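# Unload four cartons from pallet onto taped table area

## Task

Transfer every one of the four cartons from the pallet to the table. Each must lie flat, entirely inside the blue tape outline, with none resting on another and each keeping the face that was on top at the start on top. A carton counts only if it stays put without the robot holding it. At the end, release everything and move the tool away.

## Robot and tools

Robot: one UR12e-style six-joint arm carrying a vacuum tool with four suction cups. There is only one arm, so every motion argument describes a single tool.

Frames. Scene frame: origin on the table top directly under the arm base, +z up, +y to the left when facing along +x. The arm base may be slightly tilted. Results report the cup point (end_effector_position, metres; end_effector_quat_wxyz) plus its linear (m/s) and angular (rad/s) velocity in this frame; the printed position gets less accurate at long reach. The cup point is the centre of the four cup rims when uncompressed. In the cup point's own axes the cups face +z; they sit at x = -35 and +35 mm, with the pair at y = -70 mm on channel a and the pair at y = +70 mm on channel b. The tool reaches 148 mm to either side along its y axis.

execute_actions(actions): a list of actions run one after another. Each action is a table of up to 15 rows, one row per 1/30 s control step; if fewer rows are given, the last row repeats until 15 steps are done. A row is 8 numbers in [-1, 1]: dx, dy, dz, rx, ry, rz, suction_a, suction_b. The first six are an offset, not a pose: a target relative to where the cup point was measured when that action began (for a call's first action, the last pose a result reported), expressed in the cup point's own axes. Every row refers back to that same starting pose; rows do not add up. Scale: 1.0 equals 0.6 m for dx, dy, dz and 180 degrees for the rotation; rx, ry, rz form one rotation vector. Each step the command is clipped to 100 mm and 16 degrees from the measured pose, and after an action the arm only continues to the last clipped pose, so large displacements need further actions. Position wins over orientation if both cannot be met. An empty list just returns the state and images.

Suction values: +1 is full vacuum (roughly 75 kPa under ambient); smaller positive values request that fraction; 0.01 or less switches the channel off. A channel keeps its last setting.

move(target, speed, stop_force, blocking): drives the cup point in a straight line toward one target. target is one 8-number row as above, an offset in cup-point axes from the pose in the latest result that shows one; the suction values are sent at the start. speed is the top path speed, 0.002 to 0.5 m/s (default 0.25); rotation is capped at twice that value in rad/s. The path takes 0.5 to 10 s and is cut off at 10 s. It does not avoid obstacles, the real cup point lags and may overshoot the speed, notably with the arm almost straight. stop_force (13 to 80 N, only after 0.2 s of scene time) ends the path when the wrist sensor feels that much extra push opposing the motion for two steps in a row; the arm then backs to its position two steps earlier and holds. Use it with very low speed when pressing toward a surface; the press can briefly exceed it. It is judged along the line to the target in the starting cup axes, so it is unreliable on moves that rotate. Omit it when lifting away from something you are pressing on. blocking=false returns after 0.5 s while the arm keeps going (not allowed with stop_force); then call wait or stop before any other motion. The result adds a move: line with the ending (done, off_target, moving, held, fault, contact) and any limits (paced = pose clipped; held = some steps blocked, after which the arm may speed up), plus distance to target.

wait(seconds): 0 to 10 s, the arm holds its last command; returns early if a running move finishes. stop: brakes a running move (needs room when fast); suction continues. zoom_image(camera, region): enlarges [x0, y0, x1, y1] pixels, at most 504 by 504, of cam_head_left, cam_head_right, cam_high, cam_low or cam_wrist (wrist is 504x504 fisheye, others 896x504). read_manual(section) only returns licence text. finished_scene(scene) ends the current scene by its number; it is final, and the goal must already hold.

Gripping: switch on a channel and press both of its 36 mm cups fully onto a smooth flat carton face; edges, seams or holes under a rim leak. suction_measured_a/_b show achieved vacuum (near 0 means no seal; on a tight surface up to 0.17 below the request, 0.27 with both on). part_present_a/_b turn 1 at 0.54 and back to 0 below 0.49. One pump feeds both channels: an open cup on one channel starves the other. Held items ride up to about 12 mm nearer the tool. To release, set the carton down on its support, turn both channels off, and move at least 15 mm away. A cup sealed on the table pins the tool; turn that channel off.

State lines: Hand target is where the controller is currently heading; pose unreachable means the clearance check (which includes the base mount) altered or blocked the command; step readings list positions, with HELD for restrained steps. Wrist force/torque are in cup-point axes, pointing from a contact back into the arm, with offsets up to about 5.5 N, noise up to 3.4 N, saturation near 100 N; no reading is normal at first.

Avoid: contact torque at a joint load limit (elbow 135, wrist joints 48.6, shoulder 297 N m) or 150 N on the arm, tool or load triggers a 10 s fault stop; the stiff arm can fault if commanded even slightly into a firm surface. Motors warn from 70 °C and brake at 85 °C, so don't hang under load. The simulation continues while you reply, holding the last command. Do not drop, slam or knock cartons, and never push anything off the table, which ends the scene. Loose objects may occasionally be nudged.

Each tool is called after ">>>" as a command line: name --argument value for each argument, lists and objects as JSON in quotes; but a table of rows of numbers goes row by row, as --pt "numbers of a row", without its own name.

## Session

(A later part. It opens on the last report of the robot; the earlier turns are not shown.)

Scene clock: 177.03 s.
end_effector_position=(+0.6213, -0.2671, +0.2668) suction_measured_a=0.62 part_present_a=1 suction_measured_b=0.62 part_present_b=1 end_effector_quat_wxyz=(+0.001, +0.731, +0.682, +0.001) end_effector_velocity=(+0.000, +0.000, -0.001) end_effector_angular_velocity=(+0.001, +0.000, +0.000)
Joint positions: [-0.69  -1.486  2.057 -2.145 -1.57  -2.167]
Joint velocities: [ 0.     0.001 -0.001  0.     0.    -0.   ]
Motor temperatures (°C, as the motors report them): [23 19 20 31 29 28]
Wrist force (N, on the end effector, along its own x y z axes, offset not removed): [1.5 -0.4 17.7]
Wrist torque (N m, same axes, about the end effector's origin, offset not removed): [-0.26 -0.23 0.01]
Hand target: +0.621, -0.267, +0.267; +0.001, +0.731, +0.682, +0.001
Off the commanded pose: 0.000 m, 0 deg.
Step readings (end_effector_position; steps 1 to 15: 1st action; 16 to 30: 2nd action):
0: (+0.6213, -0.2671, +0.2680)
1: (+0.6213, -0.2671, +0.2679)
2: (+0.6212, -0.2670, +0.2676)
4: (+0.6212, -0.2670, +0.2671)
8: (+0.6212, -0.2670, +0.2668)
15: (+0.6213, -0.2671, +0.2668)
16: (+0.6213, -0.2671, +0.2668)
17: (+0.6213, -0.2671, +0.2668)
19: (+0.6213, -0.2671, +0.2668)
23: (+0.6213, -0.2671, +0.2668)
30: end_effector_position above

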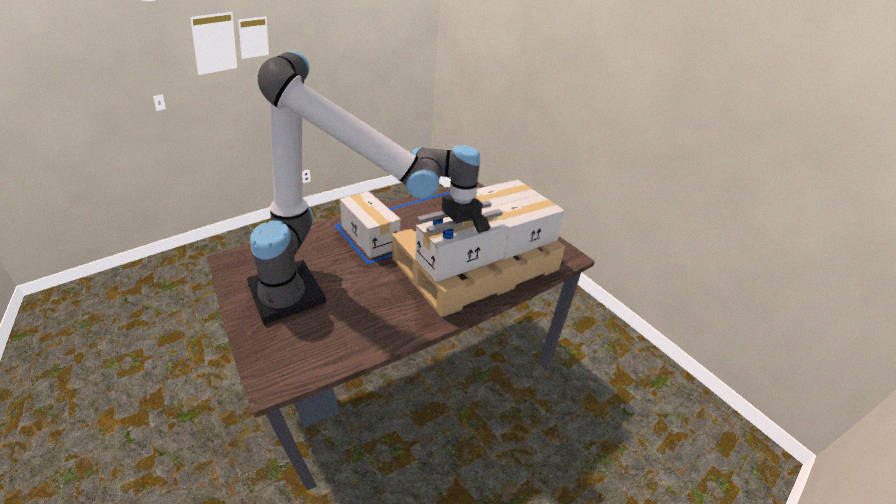

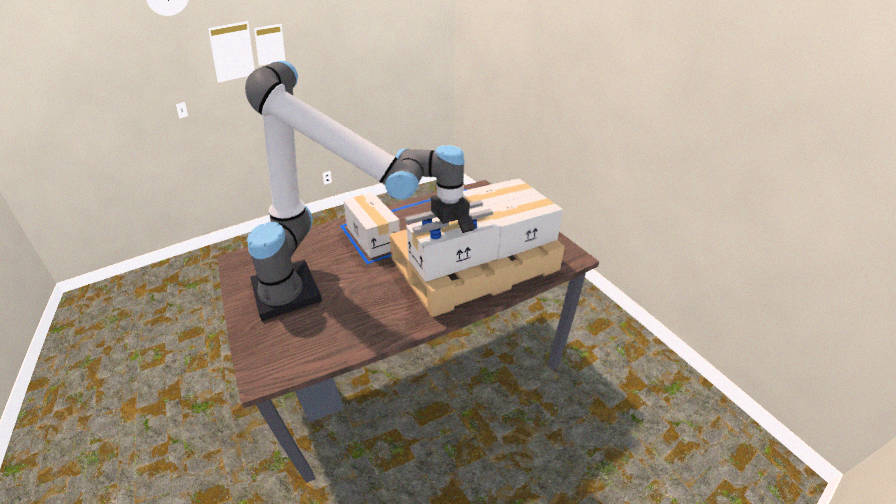

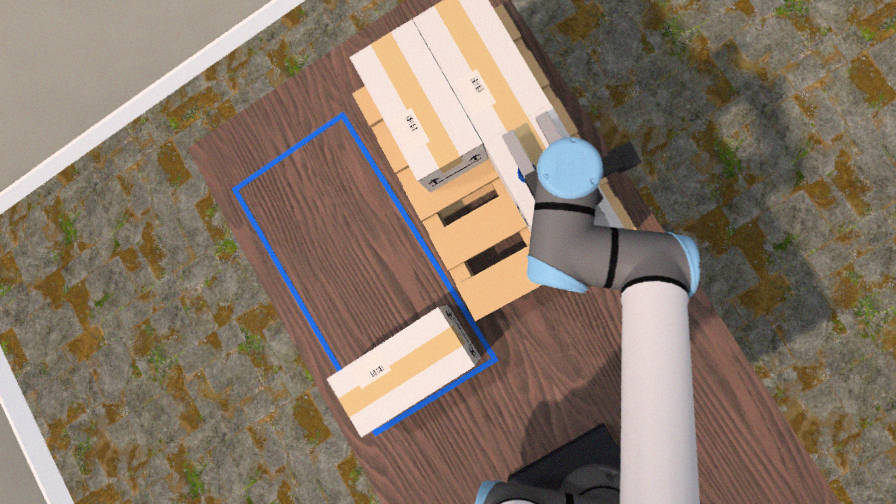

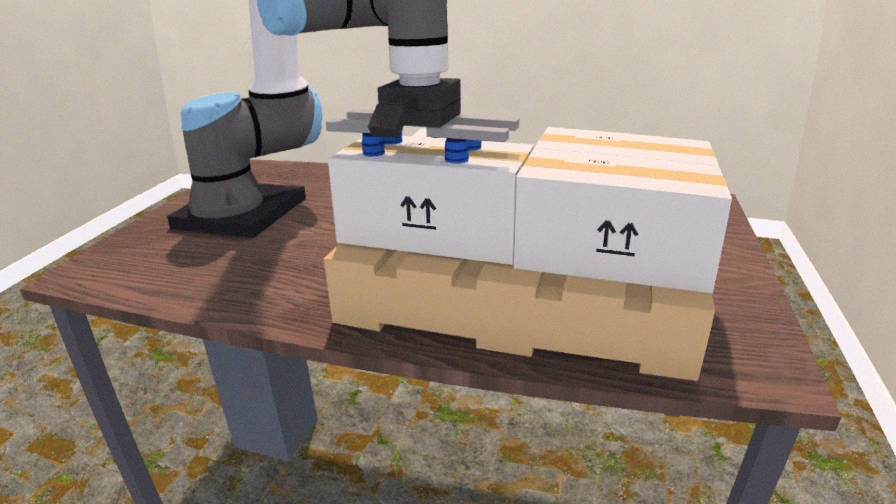

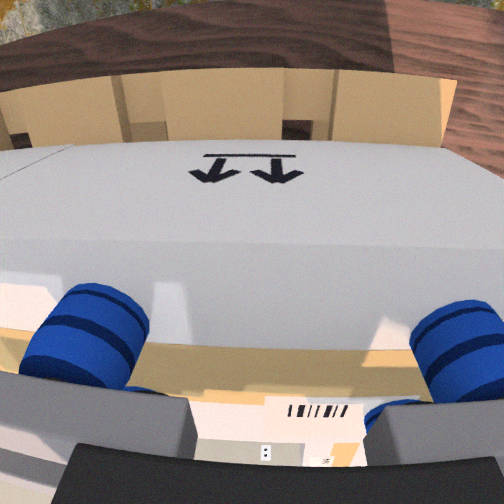

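>>> move --target '[0,0,-0.28,0,0,0,1,1]' --speed 0.3

>>> move --target '[0.835,-0.003,0,0,0,0.478,1,1]' --speed 0.45

>>> move --target '[0,0,0.2,0,0,0,1,1]' --speed 0.3

Scene clock: 185.40 s.
end_effector_position=(+0.6209, -0.2670, +0.4343) suction_measured_a=0.64 part_present_a=1 suction_measured_b=0.64 part_present_b=1 end_effector_quat_wxyz=(+0.001, +0.731, +0.682, +0.001) end_effector_velocity=(-0.000, +0.000, +0.002) end_effector_angular_velocity=(+0.000, +0.002, +0.001)
Joint positions: [-0.69  -1.605  1.858 -1.827 -1.57  -2.167]
Joint velocities: [ 0.    -0.001 -0.004  0.007 -0.001 -0.   ]
Motor temperatures (°C, as the motors report them): [23 19 20 31 29 28]
Wrist force (N, on the end effector, along its own x y z axes, offset not removed): [0.4 0.0 17.9]
Wrist torque (N m, same axes, about the end effector's origin, offset not removed): [-0.19 -0.17 0.00]
Hand target: +0.621, -0.267, +0.435; +0.001, +0.731, +0.682, +0.001
Off the commanded pose: 0.000 m, 0 deg.
move: done

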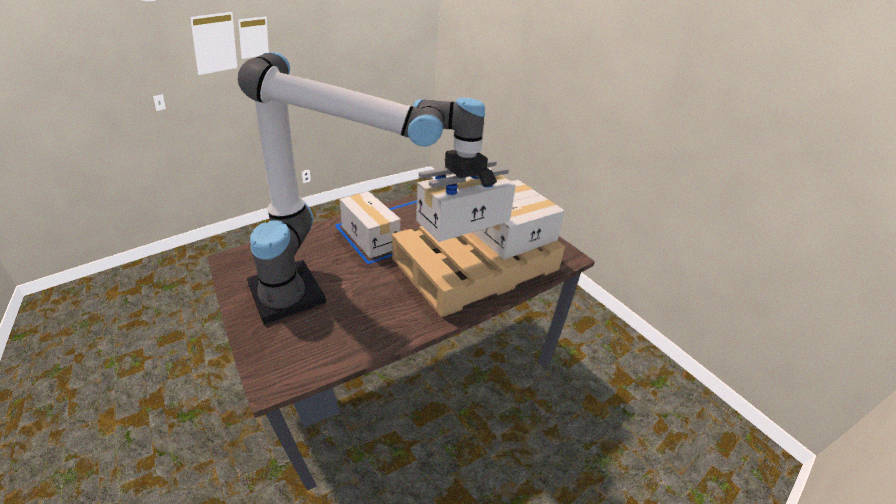

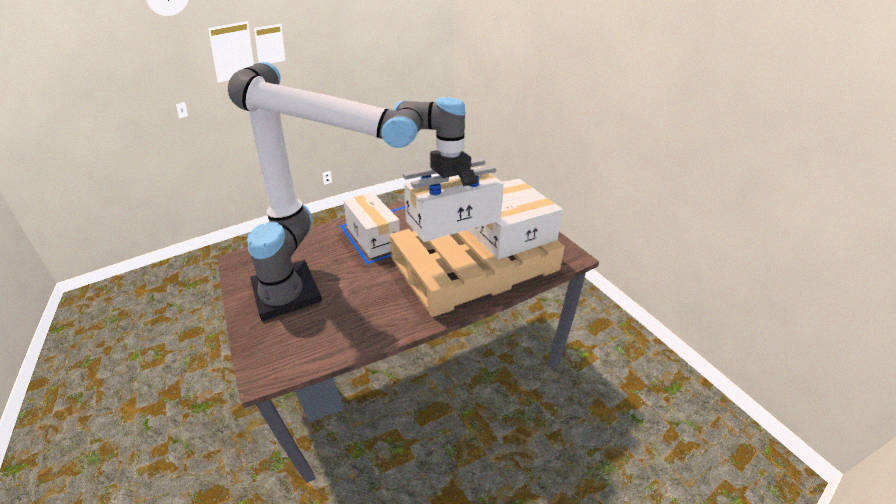

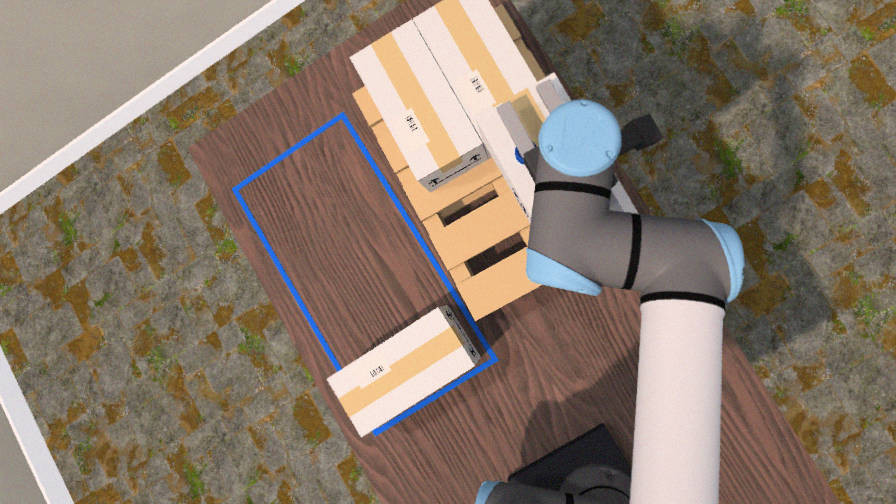

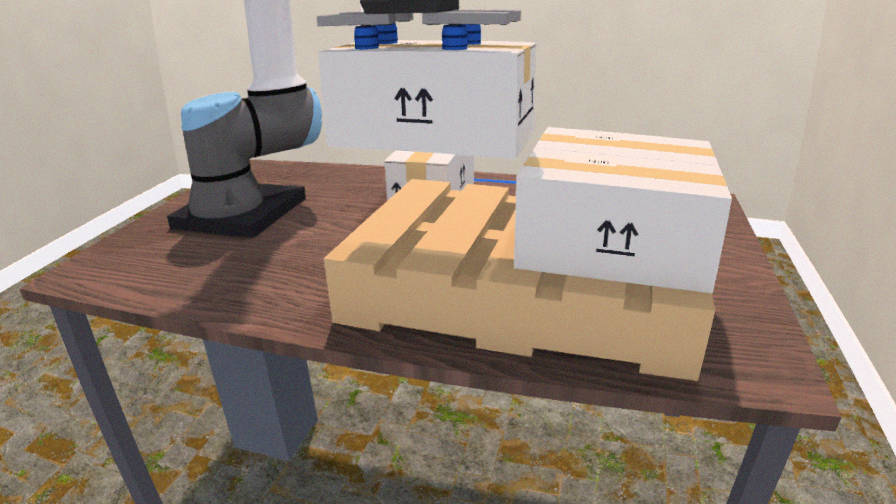

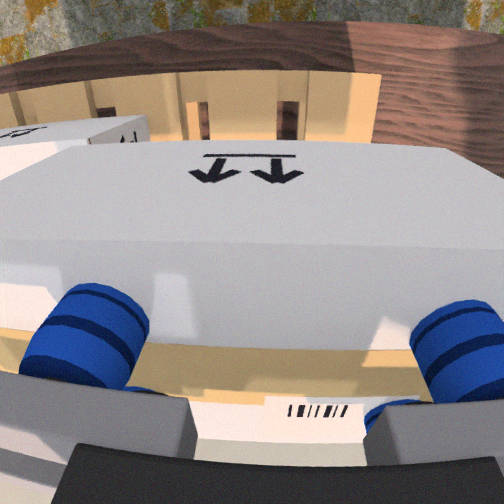

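Scene clock: 187.83 s.
end_effector_position=(+0.6540, +0.2322, +0.4344) suction_measured_a=0.64 part_present_a=1 suction_measured_b=0.64 part_present_b=1 end_effector_quat_wxyz=(-0.000, +1.000, +0.000, +0.002) end_effector_velocity=(+0.001, +0.001, +0.001) end_effector_angular_velocity=(-0.003, -0.000, -0.015)
Joint positions: [ 0.065 -1.574  1.828 -1.829 -1.571  0.088]
Joint velocities: [ 0.003  0.003 -0.005  0.002 -0.003  0.017]
Motor temperatures (°C, as the motors report them): [23 19 20 31 29 28]
Wrist force (N, on the end effector, along its own x y z axes, offset not removed): [1.1 0.8 17.8]
Wrist torque (N m, same axes, about the end effector's origin, offset not removed): [0.03 -0.24 0.10]
Hand target: +0.654, +0.233, +0.434; -0.000, +1.000, -0.000, +0.002
Off the commanded pose: 0.001 m, 0 deg.
move: done

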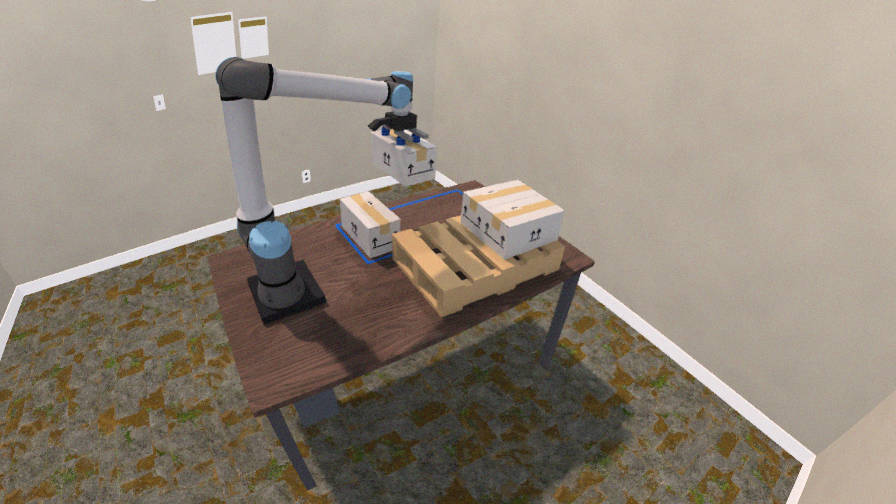

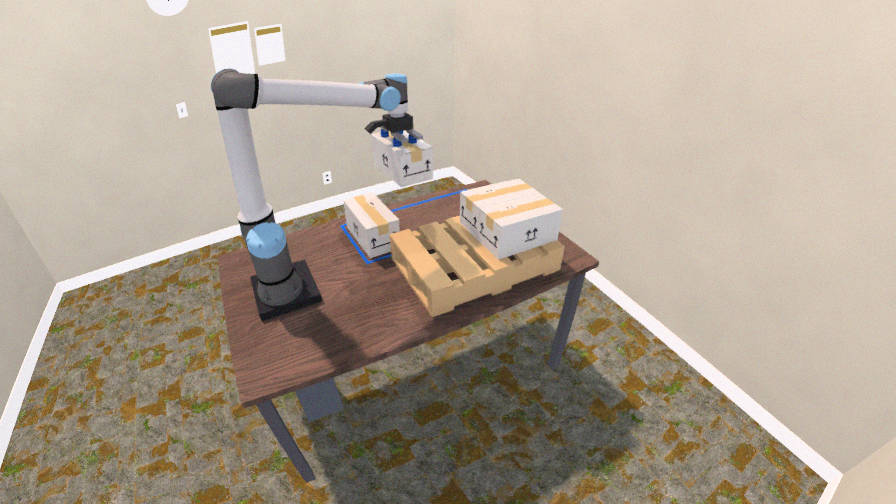

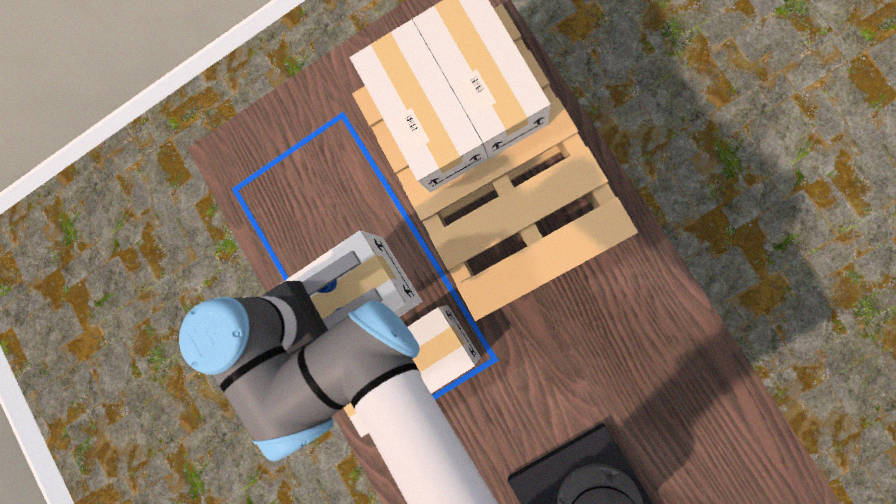

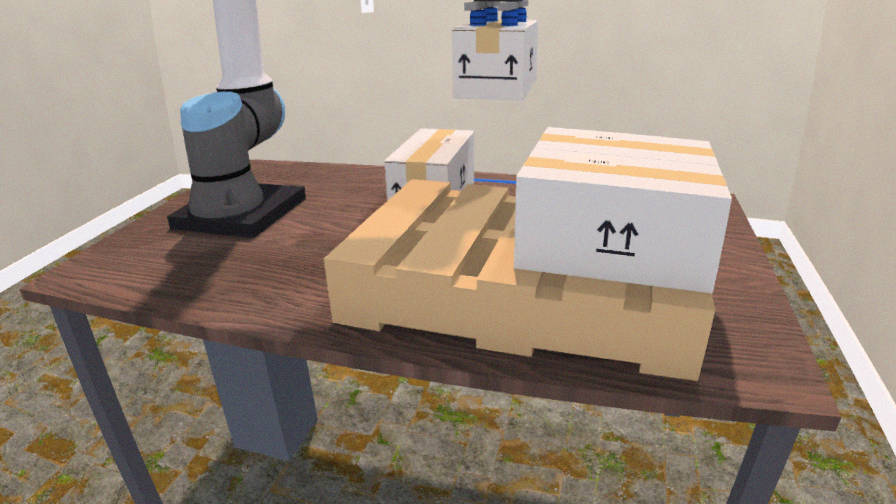

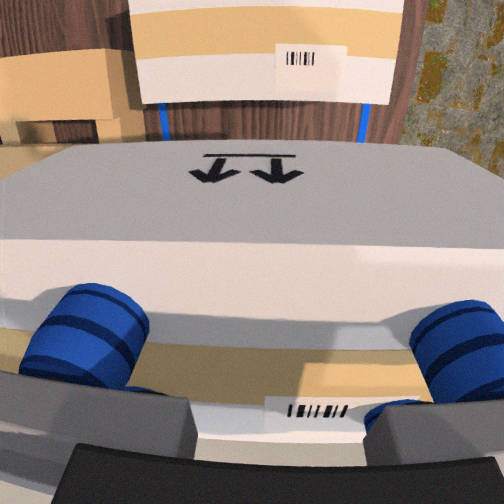

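Scene clock: 188.93 s.
end_effector_position=(+0.6543, +0.2322, +0.3148) suction_measured_a=0.64 part_present_a=1 suction_measured_b=0.64 part_present_b=1 end_effector_quat_wxyz=(-0.000, +1.000, +0.000, +0.002) end_effector_velocity=(-0.000, +0.001, -0.004) end_effector_angular_velocity=(+0.001, +0.001, +0.001)
Joint positions: [ 0.065 -1.5    1.976 -2.05  -1.572  0.087]
Joint velocities: [ 0.001  0.004  0.004 -0.007  0.001  0.   ]
Motor temperatures (°C, as the motors report them): [23 19 20 31 29 28]
Wrist force (N, on the end effector, along its own x y z axes, offset not removed): [0.5 -3.7 17.1]
Wrist torque (N m, same axes, about the end effector's origin, offset not removed): [-0.55 -0.18 0.05]
Hand target: +0.654, +0.232, +0.314; -0.000, +1.000, +0.000, +0.002
Off the commanded pose: 0.000 m, 0 deg.
move: done

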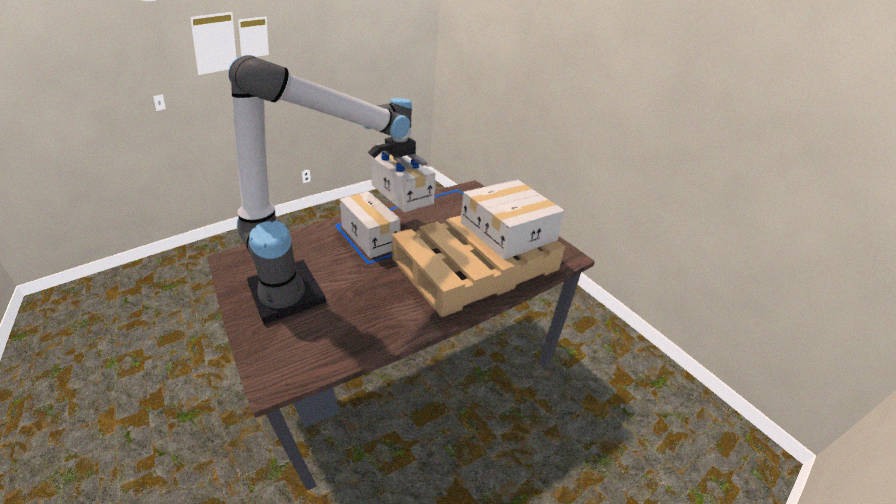

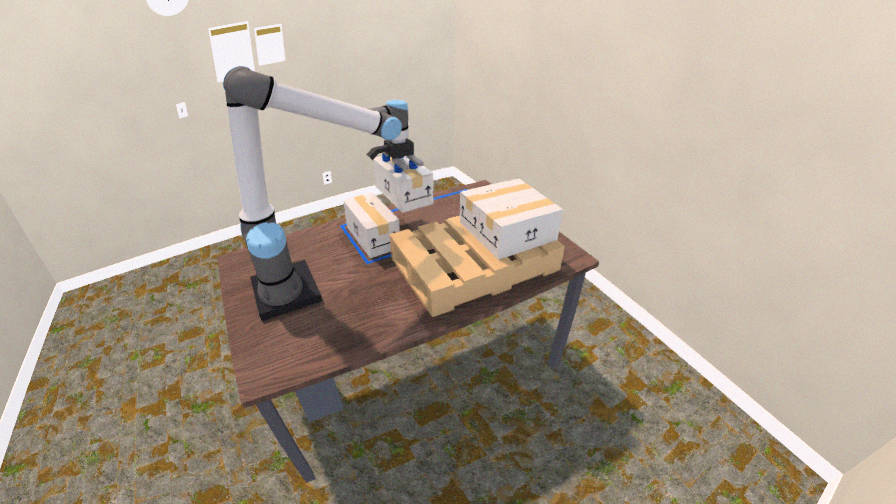

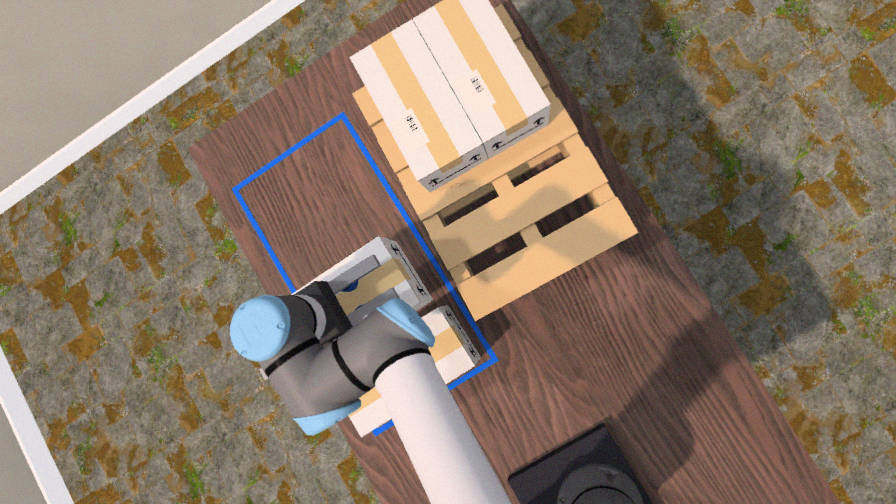

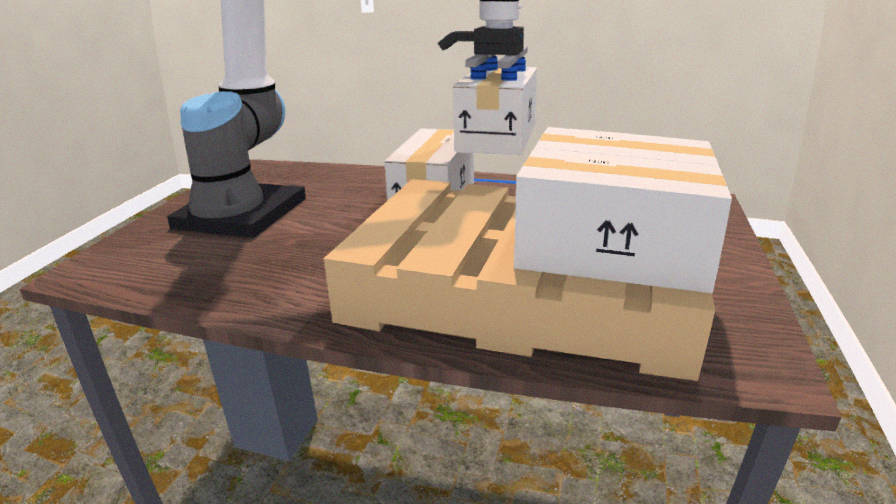

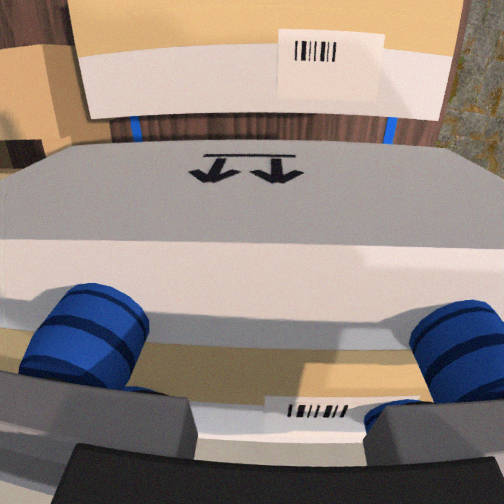

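>>> move --target '[0,-0.008,0.286,0,0,0,1,1]' --speed 0.2

>>> move --target '[0,0,0.03,0,0,0,1,1]' --speed 0.005 --stop_force 14

Scene clock: 200.57 s.
end_effector_position=(+0.6547, +0.2370, +0.1437) suction_measured_a=0.64 part_present_a=1 suction_measured_b=0.64 part_present_b=1 end_effector_quat_wxyz=(-0.000, +1.000, +0.000, +0.002) end_effector_velocity=(+0.001, -0.000, -0.002) end_effector_angular_velocity=(-0.000, -0.001, -0.000)
Joint positions: [ 0.071 -1.308  2.117 -2.383 -1.572  0.094]
Joint velocities: [-0.     0.004  0.    -0.005 -0.    -0.   ]
Motor temperatures (°C, as the motors report them): [23 19 20 31 29 28]
Wrist force (N, on the end effector, along its own x y z axes, offset not removed): [-0.3 -0.7 16.9]
Wrist torque (N m, same axes, about the end effector's origin, offset not removed): [-0.11 -0.03 0.18]
Hand target: +0.655, +0.237, +0.143; -0.000, +1.000, +0.000, +0.002
Off the commanded pose: 0.000 m, 0 deg.
move: done

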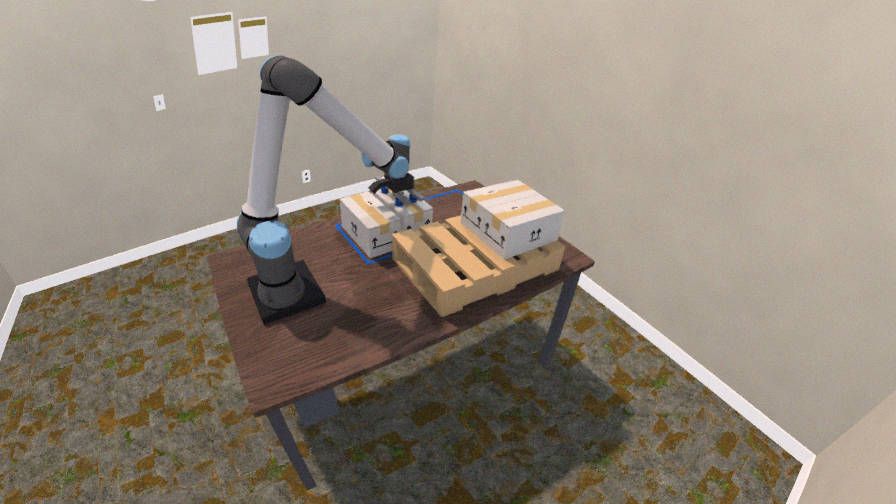

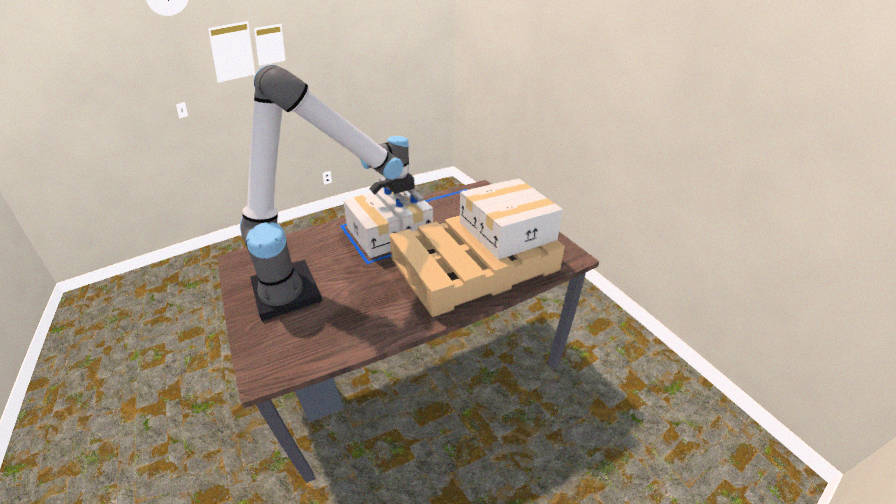

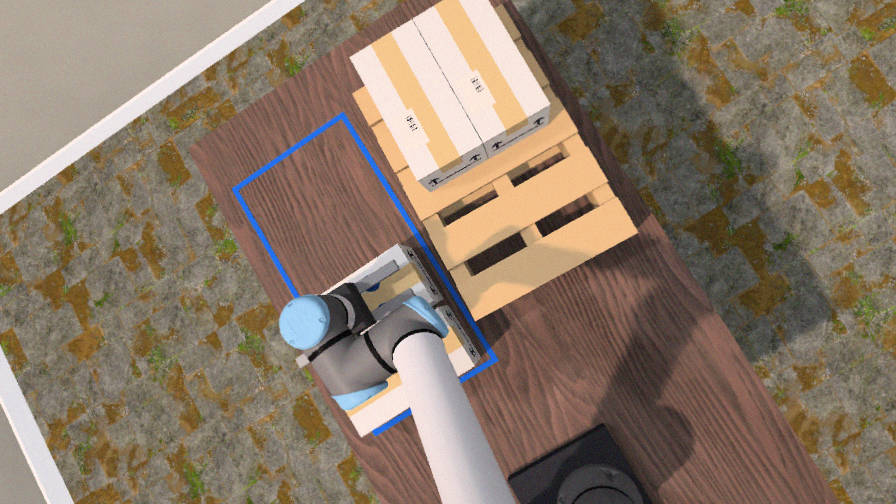

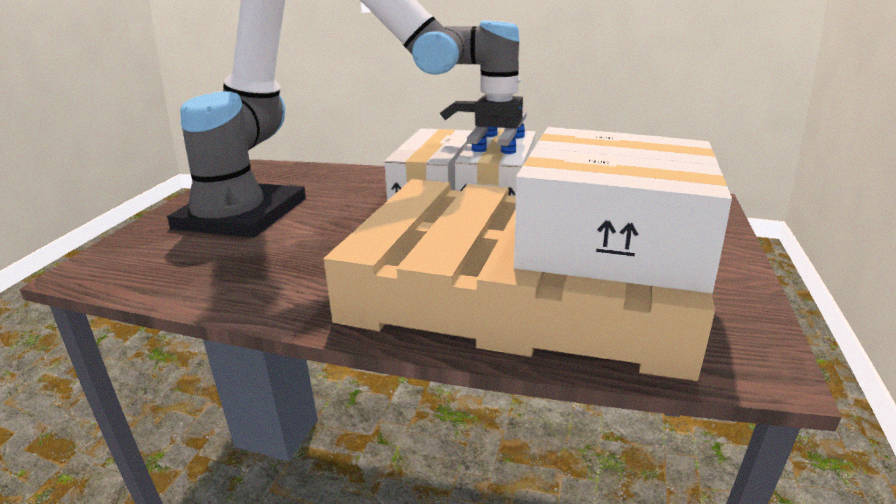

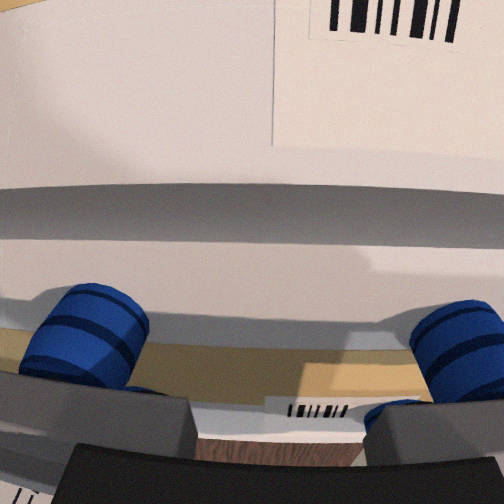

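Scene clock: 202.37 s.
end_effector_position=(+0.6548, +0.2370, +0.1367) suction_measured_a=0.64 part_present_a=1 suction_measured_b=0.64 part_present_b=1 end_effector_quat_wxyz=(-0.000, +1.000, +0.000, +0.002) end_effector_velocity=(-0.001, +0.000, +0.001) end_effector_angular_velocity=(-0.001, +0.002, +0.001)
Joint positions: [ 0.071 -1.298  2.121 -2.397 -1.572  0.094]
Joint velocities: [ 0.001 -0.003  0.     0.004 -0.001 -0.   ]
Motor temperatures (°C, as the motors report them): [23 19 20 31 29 28]
Wrist force (N, on the end effector, along its own x y z axes, offset not removed): [-6.1 -0.8 -27.7]
Wrist torque (N m, same axes, about the end effector's origin, offset not removed): [-0.29 -1.32 0.19]
Hand target: +0.655, +0.237, +0.137; -0.000, +1.000, +0.000, +0.002
Off the commanded pose: 0.011 m, 0 deg.
move: contact

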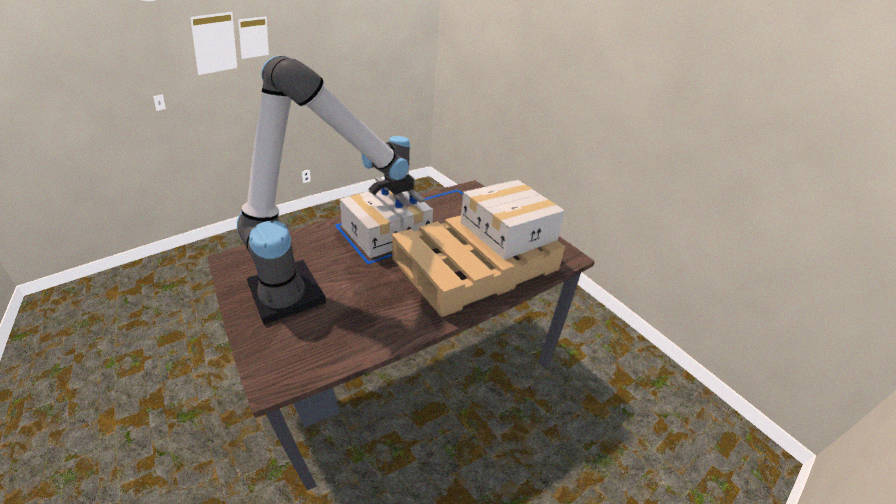

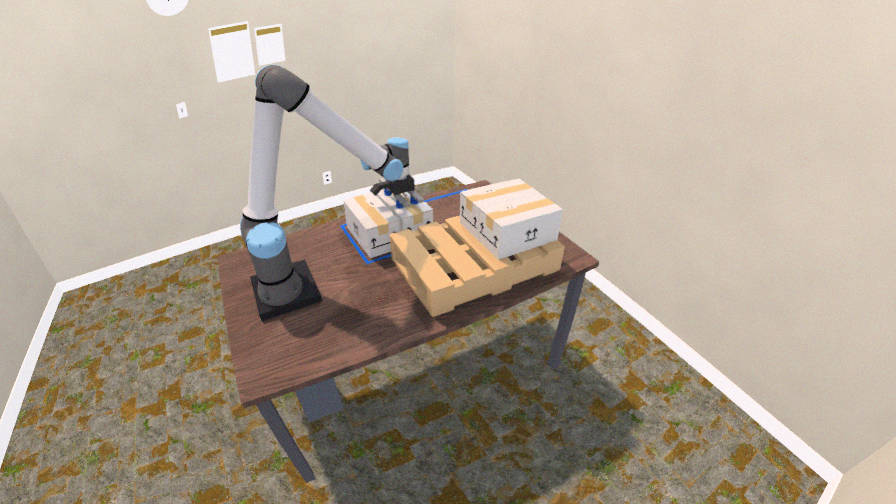

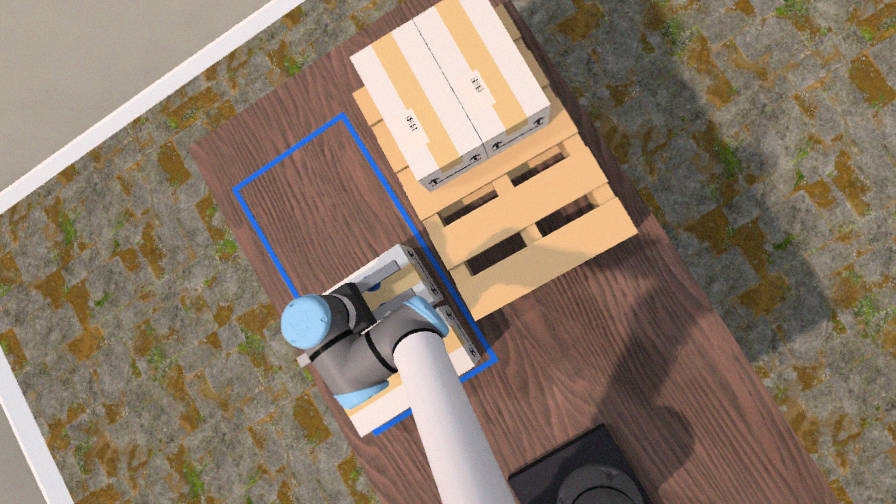

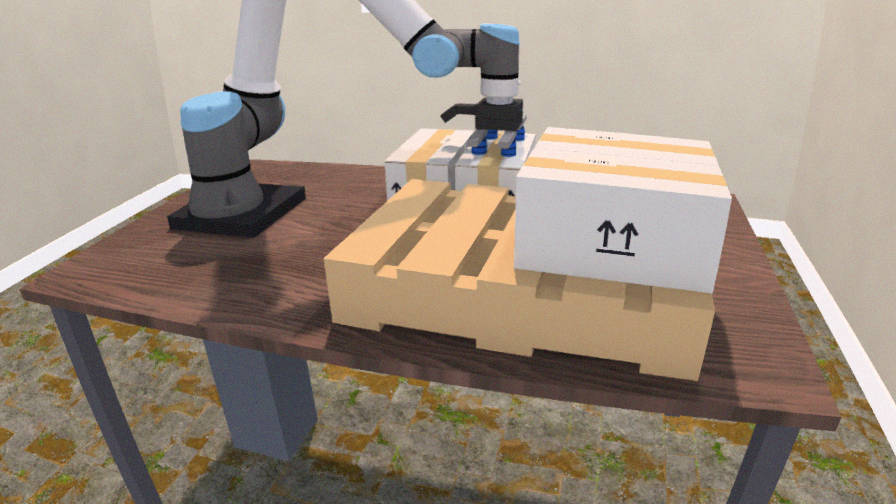

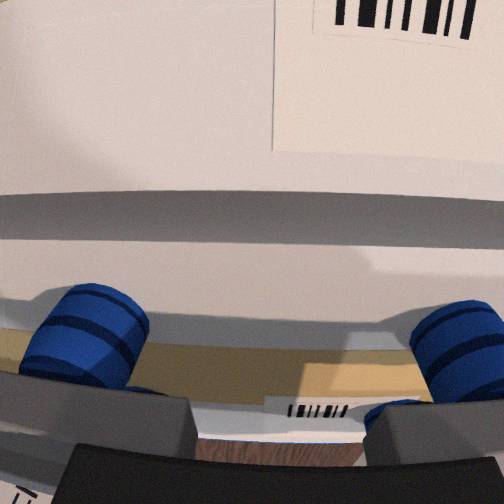

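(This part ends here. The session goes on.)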